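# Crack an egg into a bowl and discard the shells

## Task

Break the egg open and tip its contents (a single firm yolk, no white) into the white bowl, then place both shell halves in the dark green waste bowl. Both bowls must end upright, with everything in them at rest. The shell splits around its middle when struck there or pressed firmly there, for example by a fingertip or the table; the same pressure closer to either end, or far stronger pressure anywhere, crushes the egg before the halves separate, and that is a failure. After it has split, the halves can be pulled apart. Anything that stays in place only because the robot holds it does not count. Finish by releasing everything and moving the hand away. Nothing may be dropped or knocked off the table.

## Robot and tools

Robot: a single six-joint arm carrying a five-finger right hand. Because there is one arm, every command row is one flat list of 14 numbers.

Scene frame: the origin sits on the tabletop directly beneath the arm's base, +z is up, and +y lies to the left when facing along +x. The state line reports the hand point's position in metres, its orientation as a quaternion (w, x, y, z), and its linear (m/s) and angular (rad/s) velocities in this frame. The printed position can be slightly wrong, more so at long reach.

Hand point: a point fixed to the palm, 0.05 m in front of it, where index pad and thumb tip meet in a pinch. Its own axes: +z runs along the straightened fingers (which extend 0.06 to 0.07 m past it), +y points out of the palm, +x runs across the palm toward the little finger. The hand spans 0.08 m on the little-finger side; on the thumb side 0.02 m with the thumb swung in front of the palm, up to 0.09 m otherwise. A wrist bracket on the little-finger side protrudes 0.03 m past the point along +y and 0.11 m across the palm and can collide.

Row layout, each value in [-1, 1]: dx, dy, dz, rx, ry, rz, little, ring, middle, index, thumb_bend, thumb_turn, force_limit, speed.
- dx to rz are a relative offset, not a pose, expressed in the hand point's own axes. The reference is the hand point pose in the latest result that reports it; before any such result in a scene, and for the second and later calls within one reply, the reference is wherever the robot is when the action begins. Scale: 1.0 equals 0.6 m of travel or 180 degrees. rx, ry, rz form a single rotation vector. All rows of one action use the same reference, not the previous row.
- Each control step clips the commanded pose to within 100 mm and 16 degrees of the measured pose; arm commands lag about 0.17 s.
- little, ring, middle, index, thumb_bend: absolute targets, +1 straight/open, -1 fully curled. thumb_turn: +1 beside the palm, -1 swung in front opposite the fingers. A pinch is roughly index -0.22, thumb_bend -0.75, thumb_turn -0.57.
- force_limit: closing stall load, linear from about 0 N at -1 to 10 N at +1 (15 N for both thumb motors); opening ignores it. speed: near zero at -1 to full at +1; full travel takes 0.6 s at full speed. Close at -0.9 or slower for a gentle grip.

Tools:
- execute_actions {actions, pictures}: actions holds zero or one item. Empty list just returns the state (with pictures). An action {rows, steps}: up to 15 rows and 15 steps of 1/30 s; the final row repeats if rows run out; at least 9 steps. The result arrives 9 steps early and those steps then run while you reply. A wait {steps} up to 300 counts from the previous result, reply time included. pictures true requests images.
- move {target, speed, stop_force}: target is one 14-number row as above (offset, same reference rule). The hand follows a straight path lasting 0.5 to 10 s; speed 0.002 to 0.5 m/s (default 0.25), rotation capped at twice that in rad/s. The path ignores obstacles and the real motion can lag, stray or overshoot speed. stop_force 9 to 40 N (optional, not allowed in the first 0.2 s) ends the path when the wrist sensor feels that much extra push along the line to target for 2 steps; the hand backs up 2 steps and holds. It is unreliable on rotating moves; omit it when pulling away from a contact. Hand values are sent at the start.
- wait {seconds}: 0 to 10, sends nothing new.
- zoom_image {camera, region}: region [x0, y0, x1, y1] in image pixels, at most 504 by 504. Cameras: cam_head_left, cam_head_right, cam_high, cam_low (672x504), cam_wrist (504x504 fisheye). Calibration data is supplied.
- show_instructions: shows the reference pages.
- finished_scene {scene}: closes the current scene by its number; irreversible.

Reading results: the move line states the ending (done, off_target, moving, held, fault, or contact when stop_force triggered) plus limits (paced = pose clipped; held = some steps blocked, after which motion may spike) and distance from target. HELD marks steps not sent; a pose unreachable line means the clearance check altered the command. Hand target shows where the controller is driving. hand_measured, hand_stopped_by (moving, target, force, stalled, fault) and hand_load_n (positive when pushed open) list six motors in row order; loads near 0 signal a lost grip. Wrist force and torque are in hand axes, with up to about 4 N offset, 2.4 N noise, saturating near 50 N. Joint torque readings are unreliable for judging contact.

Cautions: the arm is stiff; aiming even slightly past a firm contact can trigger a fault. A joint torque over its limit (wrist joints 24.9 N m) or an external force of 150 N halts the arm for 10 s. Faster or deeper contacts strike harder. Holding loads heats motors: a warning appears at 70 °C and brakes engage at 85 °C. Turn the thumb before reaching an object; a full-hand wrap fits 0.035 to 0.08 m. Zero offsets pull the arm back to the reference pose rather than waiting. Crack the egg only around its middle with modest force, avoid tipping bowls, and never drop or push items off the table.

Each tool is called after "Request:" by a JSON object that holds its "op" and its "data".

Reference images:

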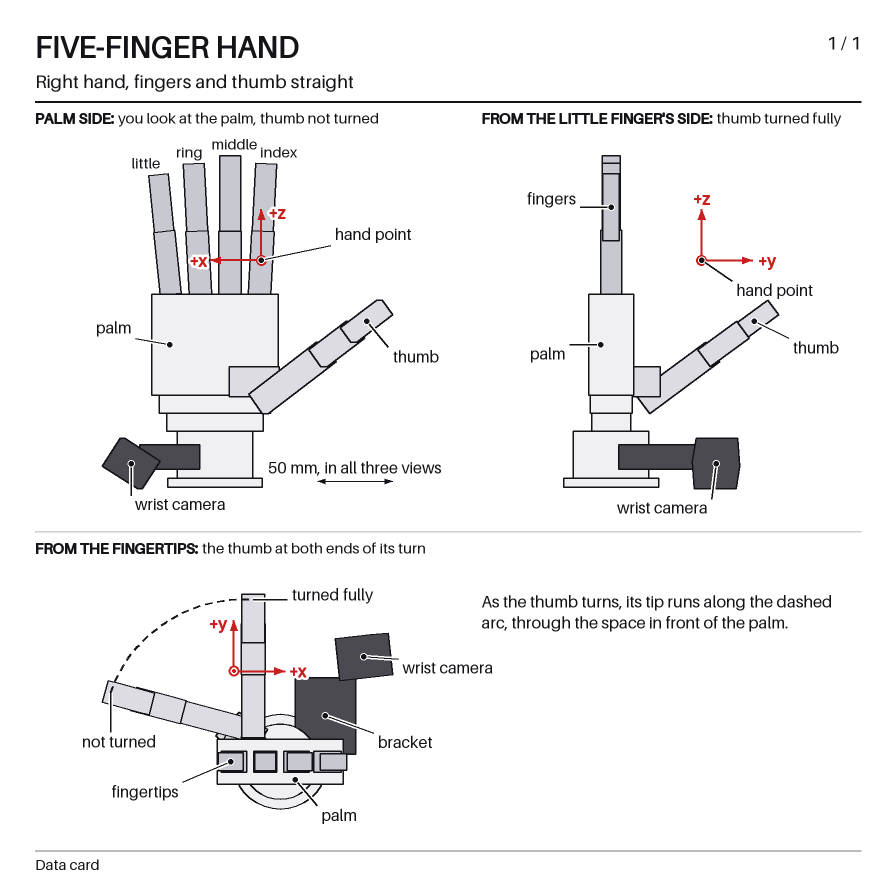

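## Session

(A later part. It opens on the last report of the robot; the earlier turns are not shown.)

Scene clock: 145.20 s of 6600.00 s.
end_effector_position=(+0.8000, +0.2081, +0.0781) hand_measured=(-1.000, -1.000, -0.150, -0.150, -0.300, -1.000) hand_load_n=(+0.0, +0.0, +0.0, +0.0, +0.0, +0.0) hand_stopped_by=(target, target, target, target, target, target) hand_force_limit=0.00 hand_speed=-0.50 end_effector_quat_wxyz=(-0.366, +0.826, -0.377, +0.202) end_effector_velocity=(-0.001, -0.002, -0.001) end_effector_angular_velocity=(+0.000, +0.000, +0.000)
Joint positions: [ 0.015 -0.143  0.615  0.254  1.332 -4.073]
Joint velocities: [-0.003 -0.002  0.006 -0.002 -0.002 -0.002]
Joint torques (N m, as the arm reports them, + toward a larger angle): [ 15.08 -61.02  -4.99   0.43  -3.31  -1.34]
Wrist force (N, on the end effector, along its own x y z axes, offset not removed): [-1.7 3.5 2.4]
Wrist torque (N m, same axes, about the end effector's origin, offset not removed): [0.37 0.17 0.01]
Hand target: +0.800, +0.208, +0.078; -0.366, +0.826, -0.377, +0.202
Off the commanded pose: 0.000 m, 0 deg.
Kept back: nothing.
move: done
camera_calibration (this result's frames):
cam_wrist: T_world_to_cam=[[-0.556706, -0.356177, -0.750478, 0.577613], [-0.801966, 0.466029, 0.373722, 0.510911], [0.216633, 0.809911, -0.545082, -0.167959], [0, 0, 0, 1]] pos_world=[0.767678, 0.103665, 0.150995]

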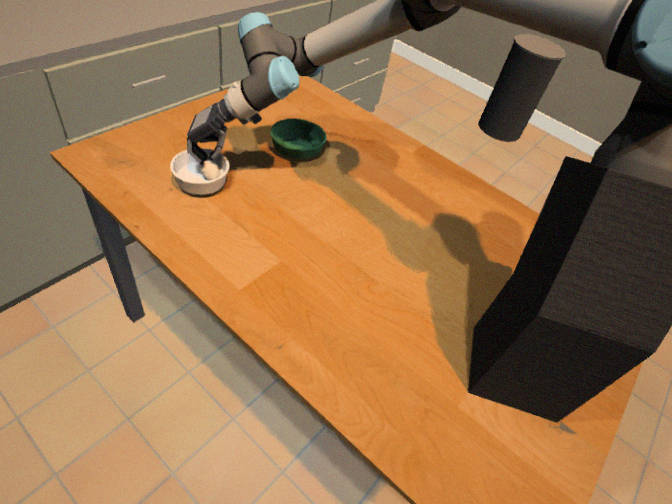

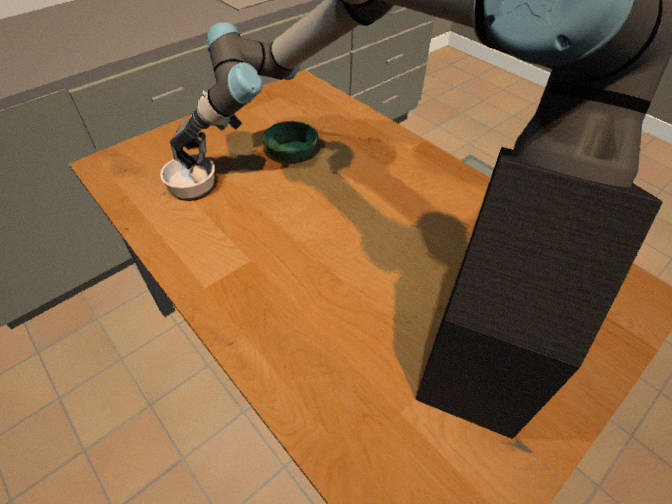

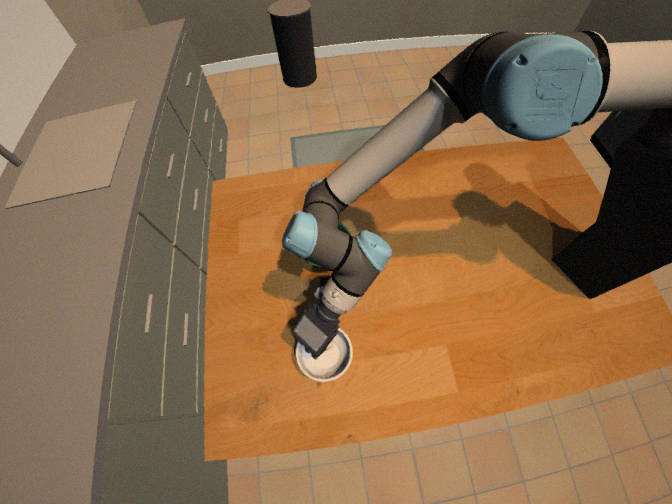

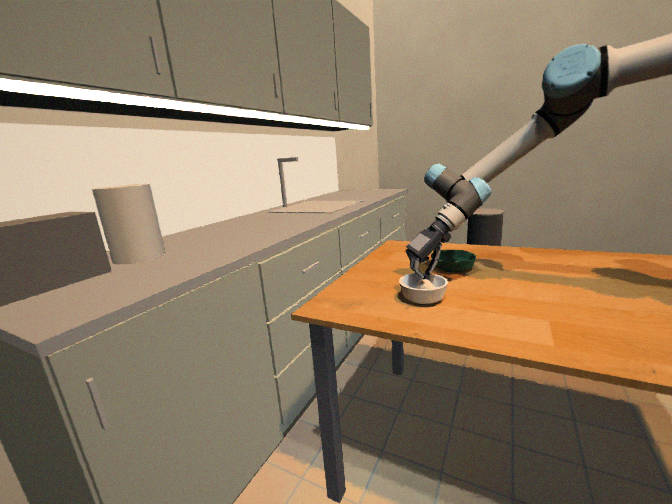

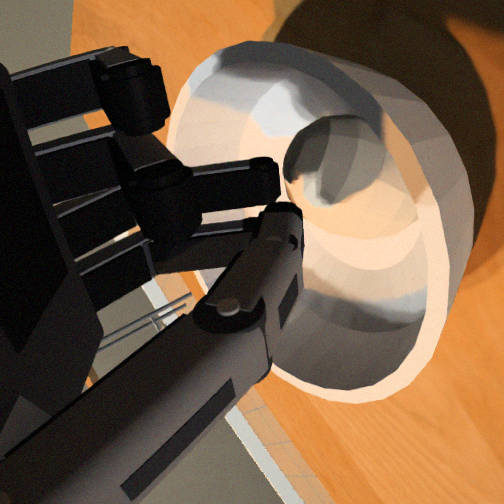

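Request:
{"op": "move", "data": {"target": [0,0.008,0.007,-0.005,0.076,0.065,-1,-1,-0.15,-0.15,-0.3,-1,0,-0.5], "speed": 0.15}}

Request:
{"op": "move", "data": {"target": [-0.001,0.025,0.022,0,0,0,-1,-1,-0.15,-0.15,-0.3,-1,0,-0.5], "speed": 0.004, "stop_force": 10}}

Request:
{"op": "zoom_image", "data": {"camera": "cam_head_left", "region": [160,120,250,210]}}

Scene clock: 147.60 s of 6600.00 s.
end_effector_position=(+0.8003, +0.2078, +0.0718) hand_measured=(-1.000, -1.000, -0.150, -0.150, -0.300, -1.000) hand_load_n=(+0.0, +0.0, -0.5, +0.0, +0.0, +0.0) hand_stopped_by=(target, target, target, target, target, target) hand_force_limit=0.00 hand_speed=-0.50 end_effector_quat_wxyz=(-0.331, +0.757, -0.501, +0.257) end_effector_velocity=(+0.000, +0.000, -0.000) end_effector_angular_velocity=(-0.000, -0.002, -0.012)
Joint positions: [ 0.054 -0.219  0.838 -0.058  1.539 -3.823]
Joint velocities: [ 0.002 -0.002  0.007 -0.013  0.009  0.008]
Joint torques (N m, as the arm reports them, + toward a larger angle): [ 38.88 -56.01  -1.41   0.21   2.05   1.74]
Wrist force (N, on the end effector, along its own x y z axes, offset not removed): [2.1 -3.6 -4.3]
Wrist torque (N m, same axes, about the end effector's origin, offset not removed): [0.35 -0.28 -0.04]
Hand target: +0.800, +0.208, +0.072; -0.331, +0.757, -0.502, +0.257
Off the commanded pose: 0.000 m, 0 deg.
Kept back: nothing.
move: done
camera_calibration (this result's frames):
cam_wrist: T_world_to_cam=[[-0.637924, -0.166386, -0.75191, 0.598651], [-0.619959, 0.690169, 0.373253, 0.321376], [0.456841, 0.70426, -0.543428, -0.341593], [0, 0, 0, 1]] pos_world=[0.737187, 0.118374, 0.144546]

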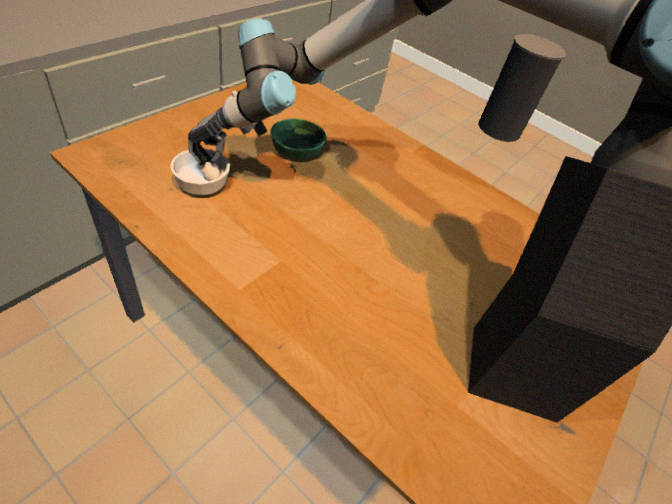

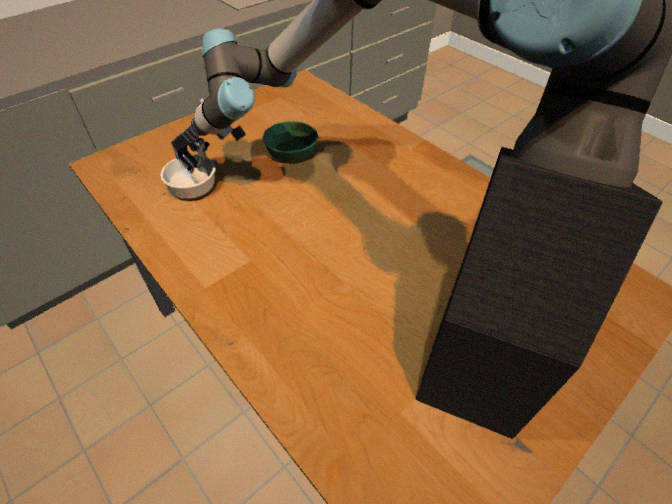

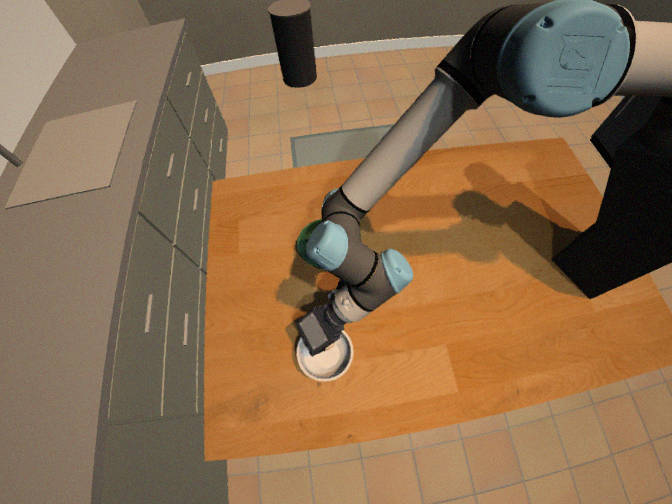

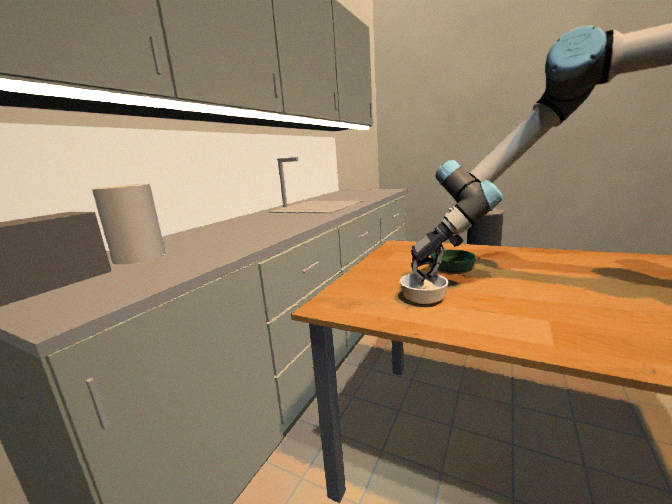

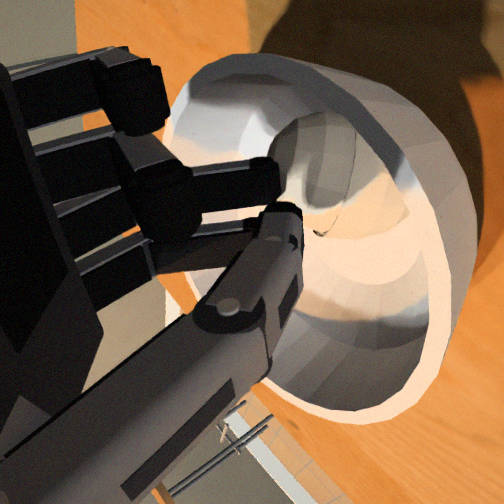

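Scene clock: 152.80 s of 6600.00 s.
end_effector_position=(+0.8008, +0.2075, +0.0520) hand_measured=(-1.000, -1.000, -0.150, -0.150, -0.300, -1.000) hand_load_n=(+0.0, +0.0, +0.0, +0.0, +0.0, +0.0) hand_stopped_by=(target, target, target, target, target, target) hand_force_limit=0.00 hand_speed=-0.50 end_effector_quat_wxyz=(-0.331, +0.757, -0.501, +0.257) end_effector_velocity=(+0.001, -0.001, -0.000) end_effector_angular_velocity=(-0.001, -0.001, -0.001)
Joint positions: [ 0.042 -0.177  0.798 -0.058  1.528 -3.83 ]
Joint velocities: [-0.     0.001 -0.002 -0.     0.001 -0.   ]
Joint torques (N m, as the arm reports them, + toward a larger angle): [ 14.7  -45.83 -14.67   2.32  -2.89  -1.35]
Wrist force (N, on the end effector, along its own x y z axes, offset not removed): [-3.2 2.8 0.7]
Wrist torque (N m, same axes, about the end effector's origin, offset not removed): [0.37 0.41 0.13]
Hand target: +0.801, +0.207, +0.052; -0.331, +0.757, -0.501, +0.257
Off the commanded pose: 0.000 m, 0 deg.
Kept back: nothing.
move: done
camera_calibration (this result's frames):
cam_wrist: T_world_to_cam=[[-0.637928, -0.166397, -0.751904, 0.583924], [-0.61996, 0.69017, 0.373248, 0.329328], [0.456835, 0.704256, -0.543439, -0.352338], [0, 0, 0, 1]] pos_world=[0.737632, 0.118007, 0.12466]

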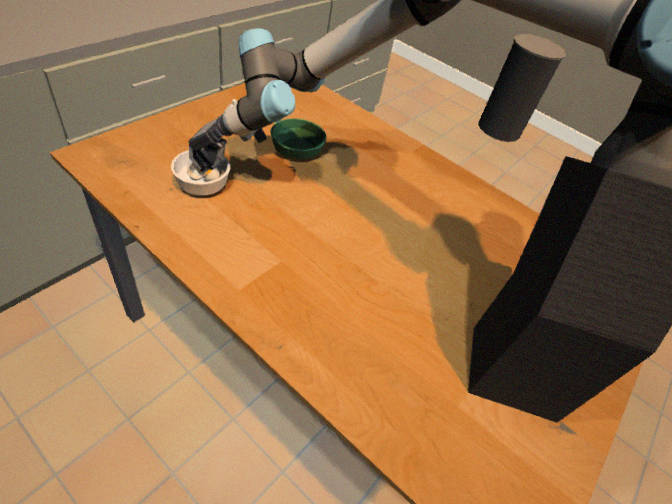

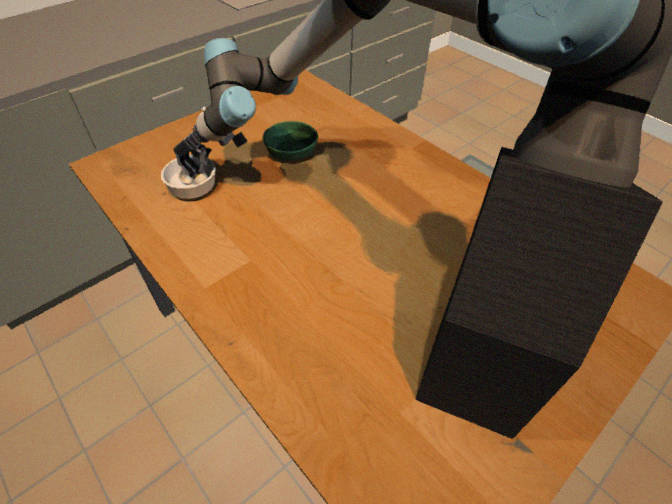

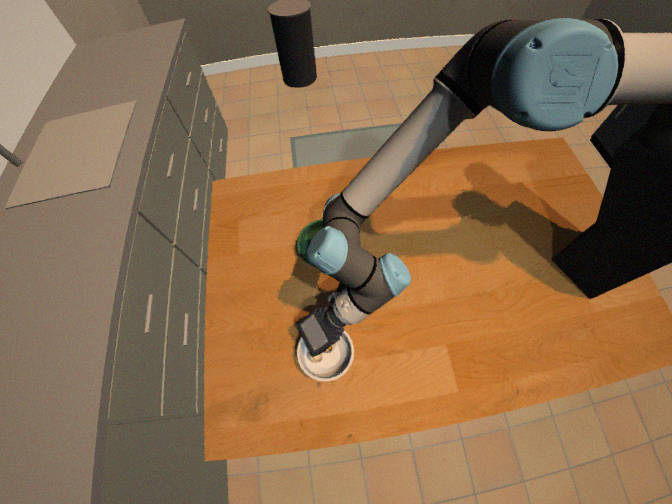

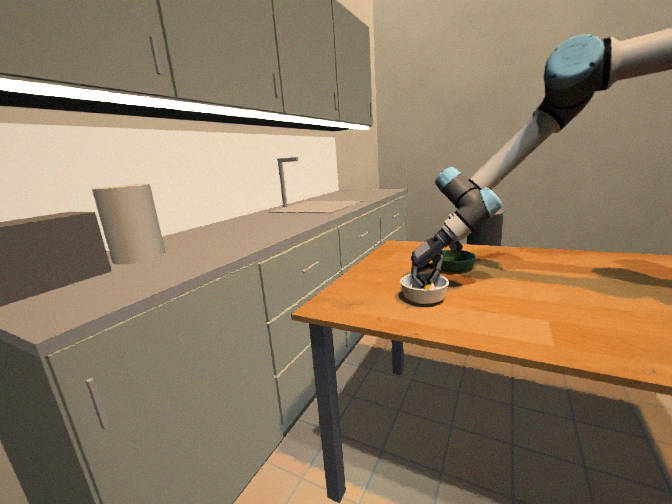

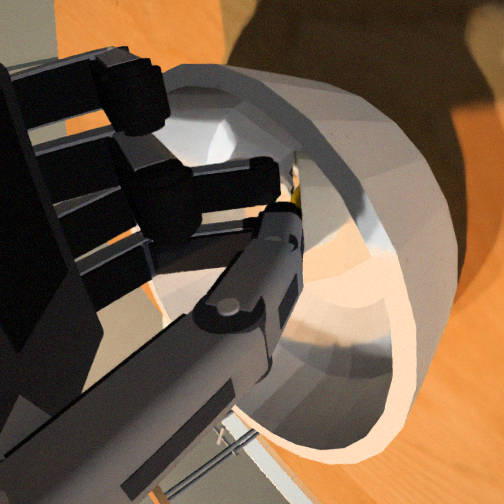

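Region (160, 120, 250, 210) of cam_head_left's 672x504 image, scaled by 5.600, with more detail than that image has.

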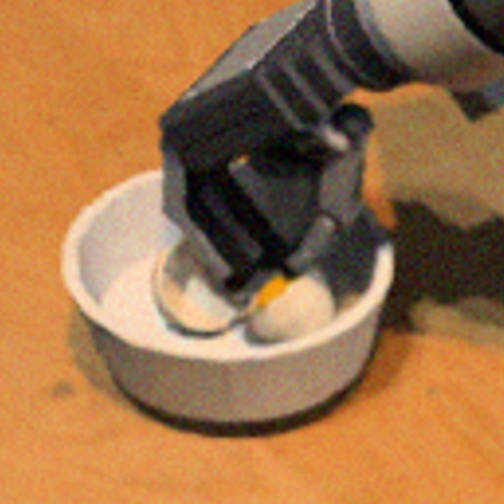

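Split! Lift to look.

Request:
{"op": "move", "data": {"target": [-0.02,-0.07,-0.045,0,0,0,-1,-1,-1,0,-0.4,-0.57,0,-0.3], "speed": 0.06}}

Request:
{"op": "zoom_image", "data": {"camera": "cam_head_left", "region": [160,120,250,210]}}

Scene clock: 154.33 s of 6600.00 s.
end_effector_position=(+0.8017, +0.2236, +0.1004) hand_measured=(-1.000, -1.000, -0.290, +0.000, -0.400, -0.570) hand_load_n=(+0.0, +0.0, +0.0, +0.0, +0.0, +0.0) hand_stopped_by=(target, target, force, target, target, target) hand_force_limit=0.00 hand_speed=-0.30 end_effector_quat_wxyz=(-0.331, +0.757, -0.501, +0.257) end_effector_velocity=(-0.000, +0.001, +0.003) end_effector_angular_velocity=(-0.000, -0.000, +0.000)
Joint positions: [ 0.093 -0.252  0.856 -0.043  1.572 -3.802]
Joint velocities: [ 0.002 -0.004  0.003  0.001  0.002  0.001]
Joint torques (N m, as the arm reports them, + toward a larger angle): [ 40.92 -60.99  -3.99   2.06   1.61   1.67]
Wrist force (N, on the end effector, along its own x y z axes, offset not removed): [-2.3 3.3 -4.2]
Wrist torque (N m, same axes, about the end effector's origin, offset not removed): [0.60 0.49 -0.02]
Hand target: +0.802, +0.224, +0.101; -0.331, +0.757, -0.501, +0.257
Off the commanded pose: 0.000 m, 0 deg.
Kept back: nothing.
move: done
camera_calibration (this result's frames):
cam_wrist: T_world_to_cam=[[-0.637919, -0.166345, -0.751923, 0.623599], [-0.619951, 0.690165, 0.373273, 0.300681], [0.456859, 0.704274, -0.543395, -0.337787], [0, 0, 0, 1]] pos_world=[0.738534, 0.134108, 0.173111]

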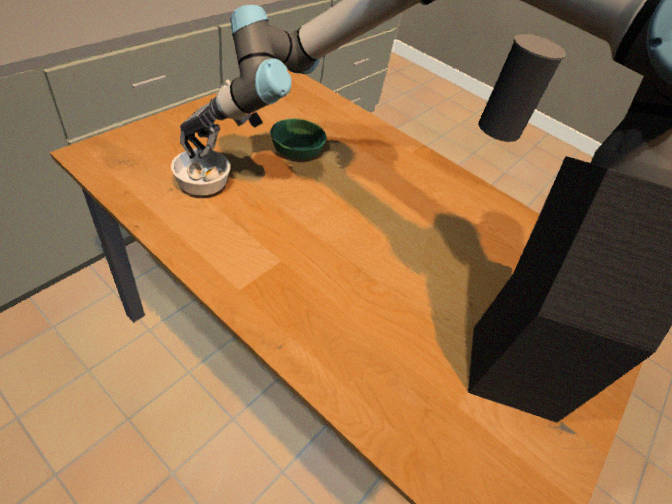

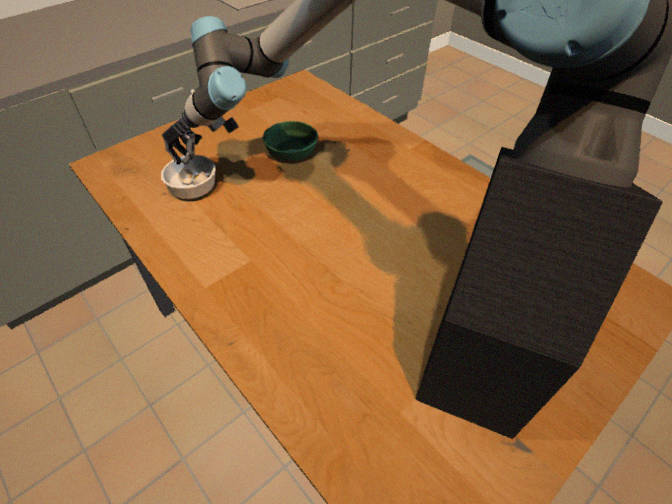

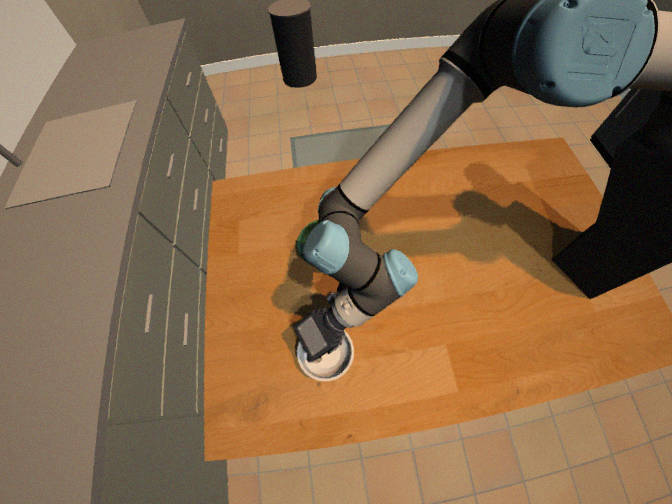

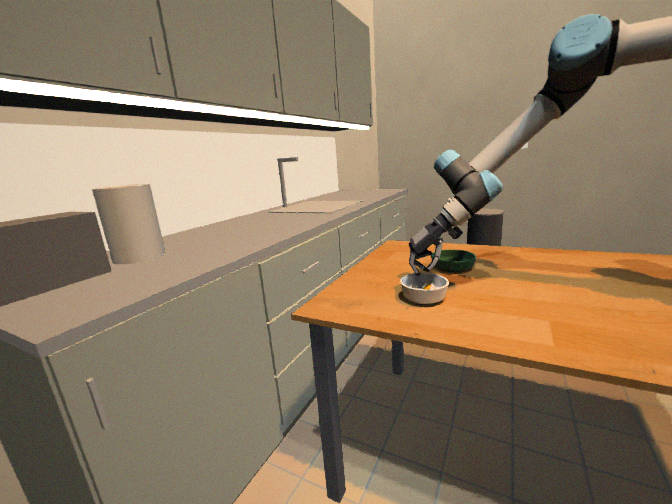

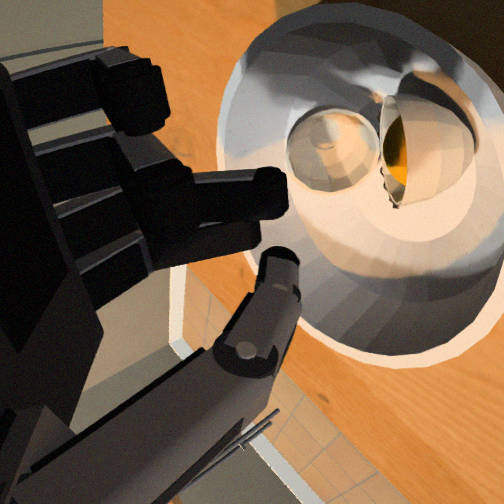

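Region (160, 120, 250, 210) of cam_head_left's 672x504 image, scaled by 5.600, with more detail than that image has.

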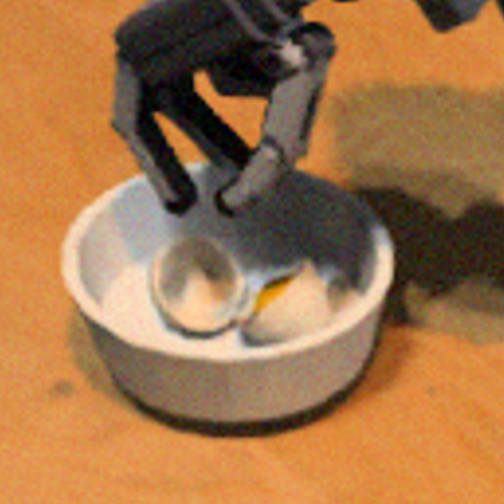

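Request:
{"op": "move", "data": {"target": [0.031,0.066,-0.004,0,0,0,-1,-1,-0.98,0,-0.35,-0.57,0,-0.3], "speed": 0.06}}

Request:
{"op": "move", "data": {"target": [-0.002,0.026,0.022,0,0,0,-1,-1,-0.98,0,-0.35,-0.57,0,-0.3], "speed": 0.015, "stop_force": 10}}

Request:
{"op": "zoom_image", "data": {"camera": "cam_head_left", "region": [160,120,250,210]}}

Scene clock: 156.13 s of 6600.00 s.
end_effector_position=(+0.7835, +0.1949, +0.0731) hand_measured=(-1.000, -1.000, -0.980, +0.000, -0.350, -0.570) hand_load_n=(+0.0, +0.0, +0.0, +0.0, +0.0, +0.0) hand_stopped_by=(target, target, target, target, target, target) hand_force_limit=0.00 hand_speed=-0.30 end_effector_quat_wxyz=(-0.331, +0.757, -0.501, +0.257) end_effector_velocity=(-0.001, -0.002, -0.002) end_effector_angular_velocity=(-0.000, -0.001, -0.000)
Joint positions: [ 0.035 -0.27   0.947 -0.115  1.522 -3.833]
Joint velocities: [-0.004 -0.     0.005 -0.006 -0.003 -0.002]
Joint torques (N m, as the arm reports them, + toward a larger angle): [ 14.2  -57.25  -3.71  -0.23  -2.88  -1.48]
Wrist force (N, on the end effector, along its own x y z axes, offset not removed): [-0.9 3.0 3.0]
Wrist torque (N m, same axes, about the end effector's origin, offset not removed): [0.26 0.10 0.08]
Hand target: +0.783, +0.195, +0.073; -0.331, +0.757, -0.501, +0.257
Off the commanded pose: 0.000 m, 0 deg.
Kept back: nothing.
move: done
camera_calibration (this result's frames):
cam_wrist: T_world_to_cam=[[-0.637982, -0.166424, -0.751853, 0.586807], [-0.619946, 0.690164, 0.373283, 0.319429], [0.456778, 0.704256, -0.543486, -0.324069], [0, 0, 0, 1]] pos_world=[0.720429, 0.105429, 0.145828]

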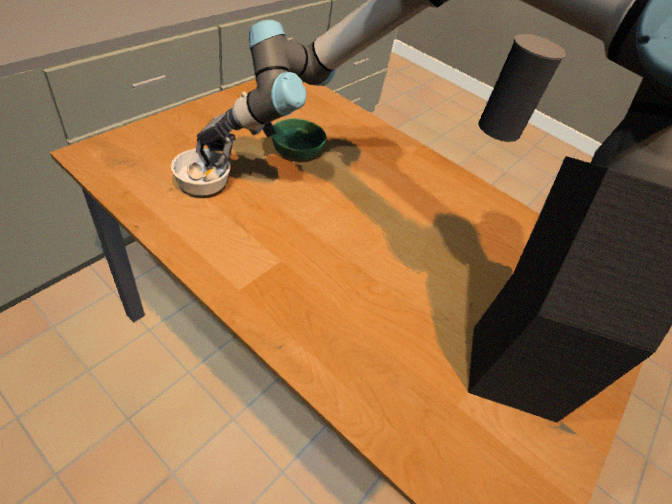

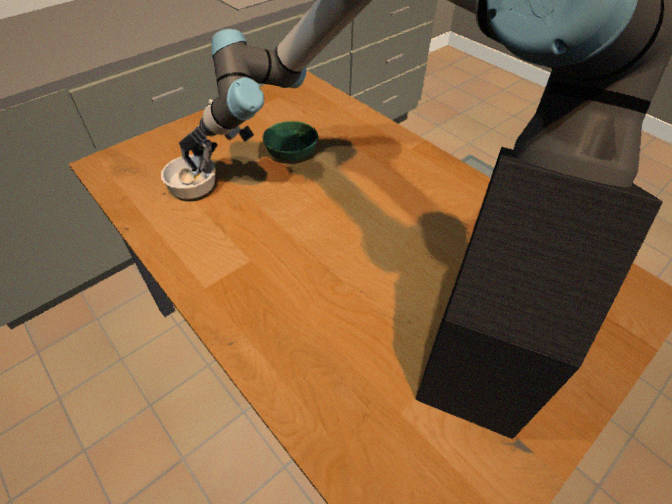

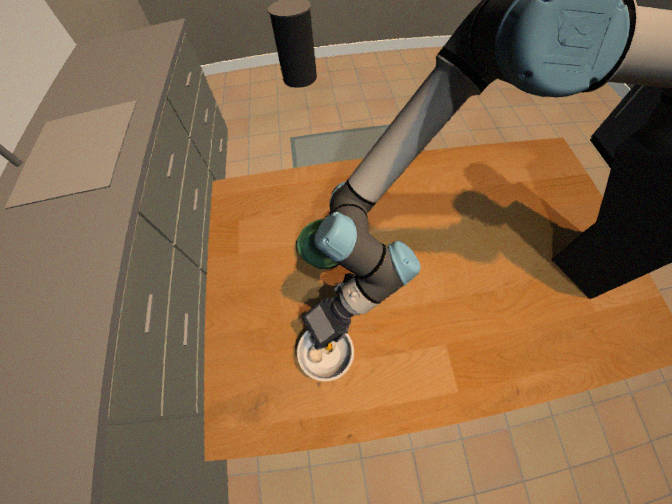

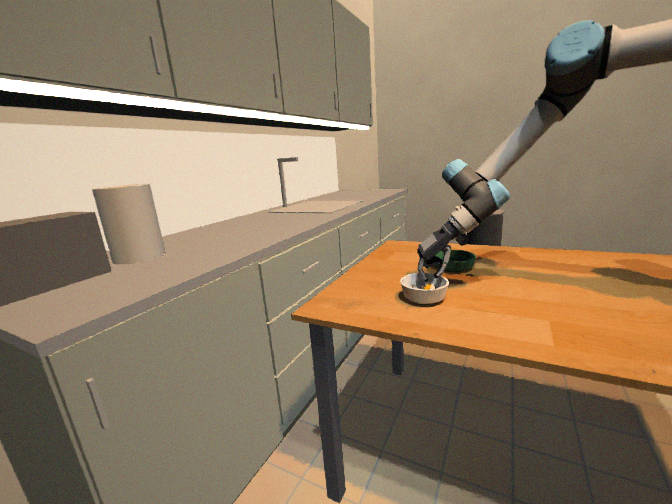

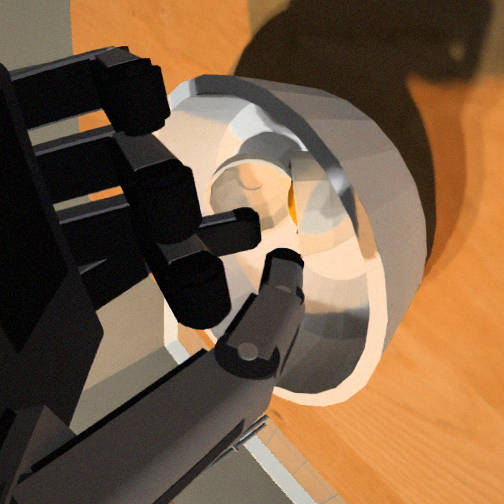

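Scene clock: 157.77 s of 6600.00 s.
end_effector_position=(+0.7836, +0.1946, +0.0547) hand_measured=(-1.000, -1.000, -0.980, +0.000, -0.350, -0.570) hand_load_n=(+0.0, +0.0, +0.0, -1.5, +0.0, +0.0) hand_stopped_by=(target, target, target, target, target, target) hand_force_limit=0.00 hand_speed=-0.30 end_effector_quat_wxyz=(-0.331, +0.757, -0.501, +0.257) end_effector_velocity=(-0.003, +0.001, +0.002) end_effector_angular_velocity=(-0.002, +0.005, +0.002)
Joint positions: [ 0.023 -0.234  0.915 -0.119  1.513 -3.84 ]
Joint velocities: [ 0.003 -0.007  0.009  0.003  0.005 -0.   ]
Joint torques (N m, as the arm reports them, + toward a larger angle): [ 33.59 -46.37   4.04   3.52   3.63   1.49]
Wrist force (N, on the end effector, along its own x y z axes, offset not removed): [0.3 -11.7 -7.6]
Wrist torque (N m, same axes, about the end effector's origin, offset not removed): [0.46 0.00 -0.02]
Hand target: +0.784, +0.195, +0.055; -0.331, +0.757, -0.501, +0.257
Off the commanded pose: 0.002 m, 0 deg.
Kept back: nothing.
move: contact
camera_calibration (this result's frames):
cam_wrist: T_world_to_cam=[[-0.637726, -0.166458, -0.752062, 0.572782], [-0.61995, 0.690371, 0.372895, 0.326493], [0.457131, 0.704045, -0.543463, -0.334163], [0, 0, 0, 1]] pos_world=[0.720443, 0.105208, 0.127415]

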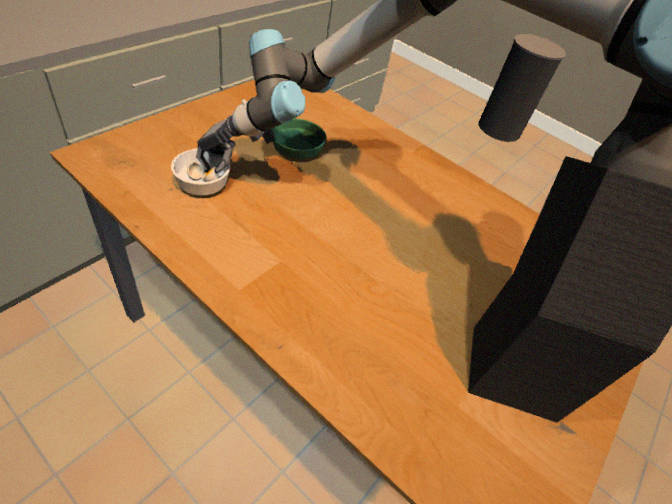

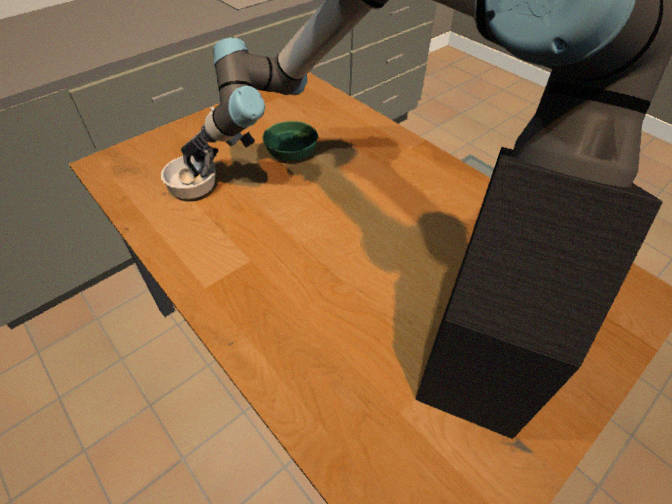

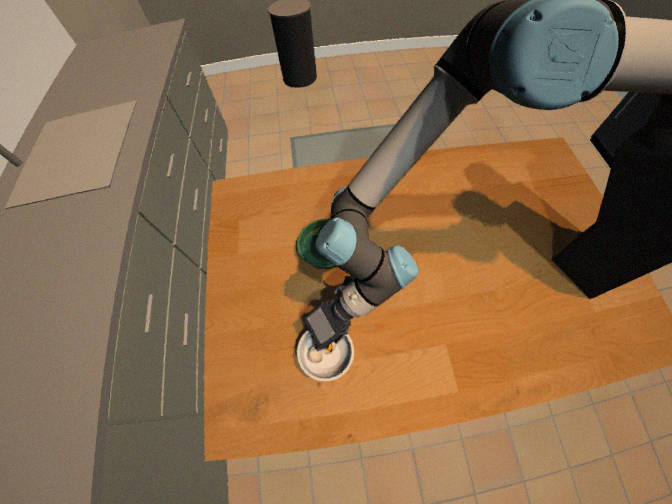

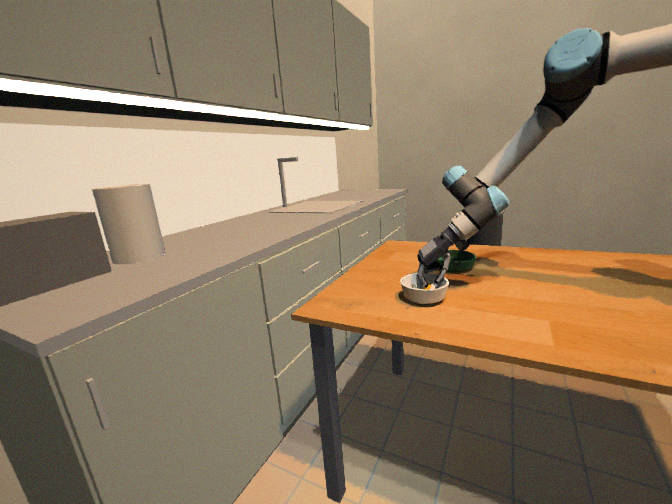

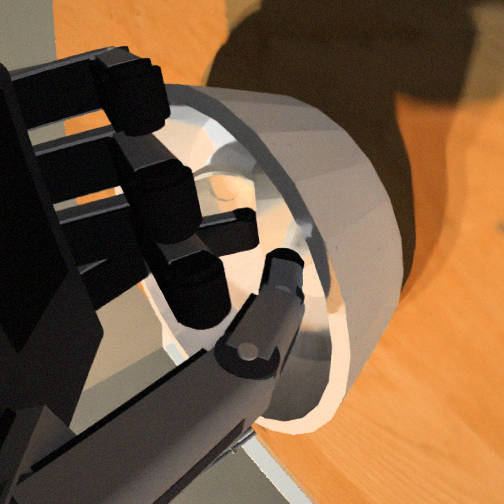

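Region (160, 120, 250, 210) of cam_head_left's 672x504 image, scaled by 5.600, with more detail than that image has.

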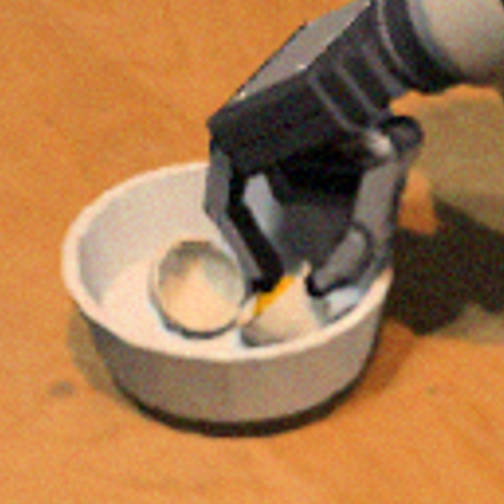

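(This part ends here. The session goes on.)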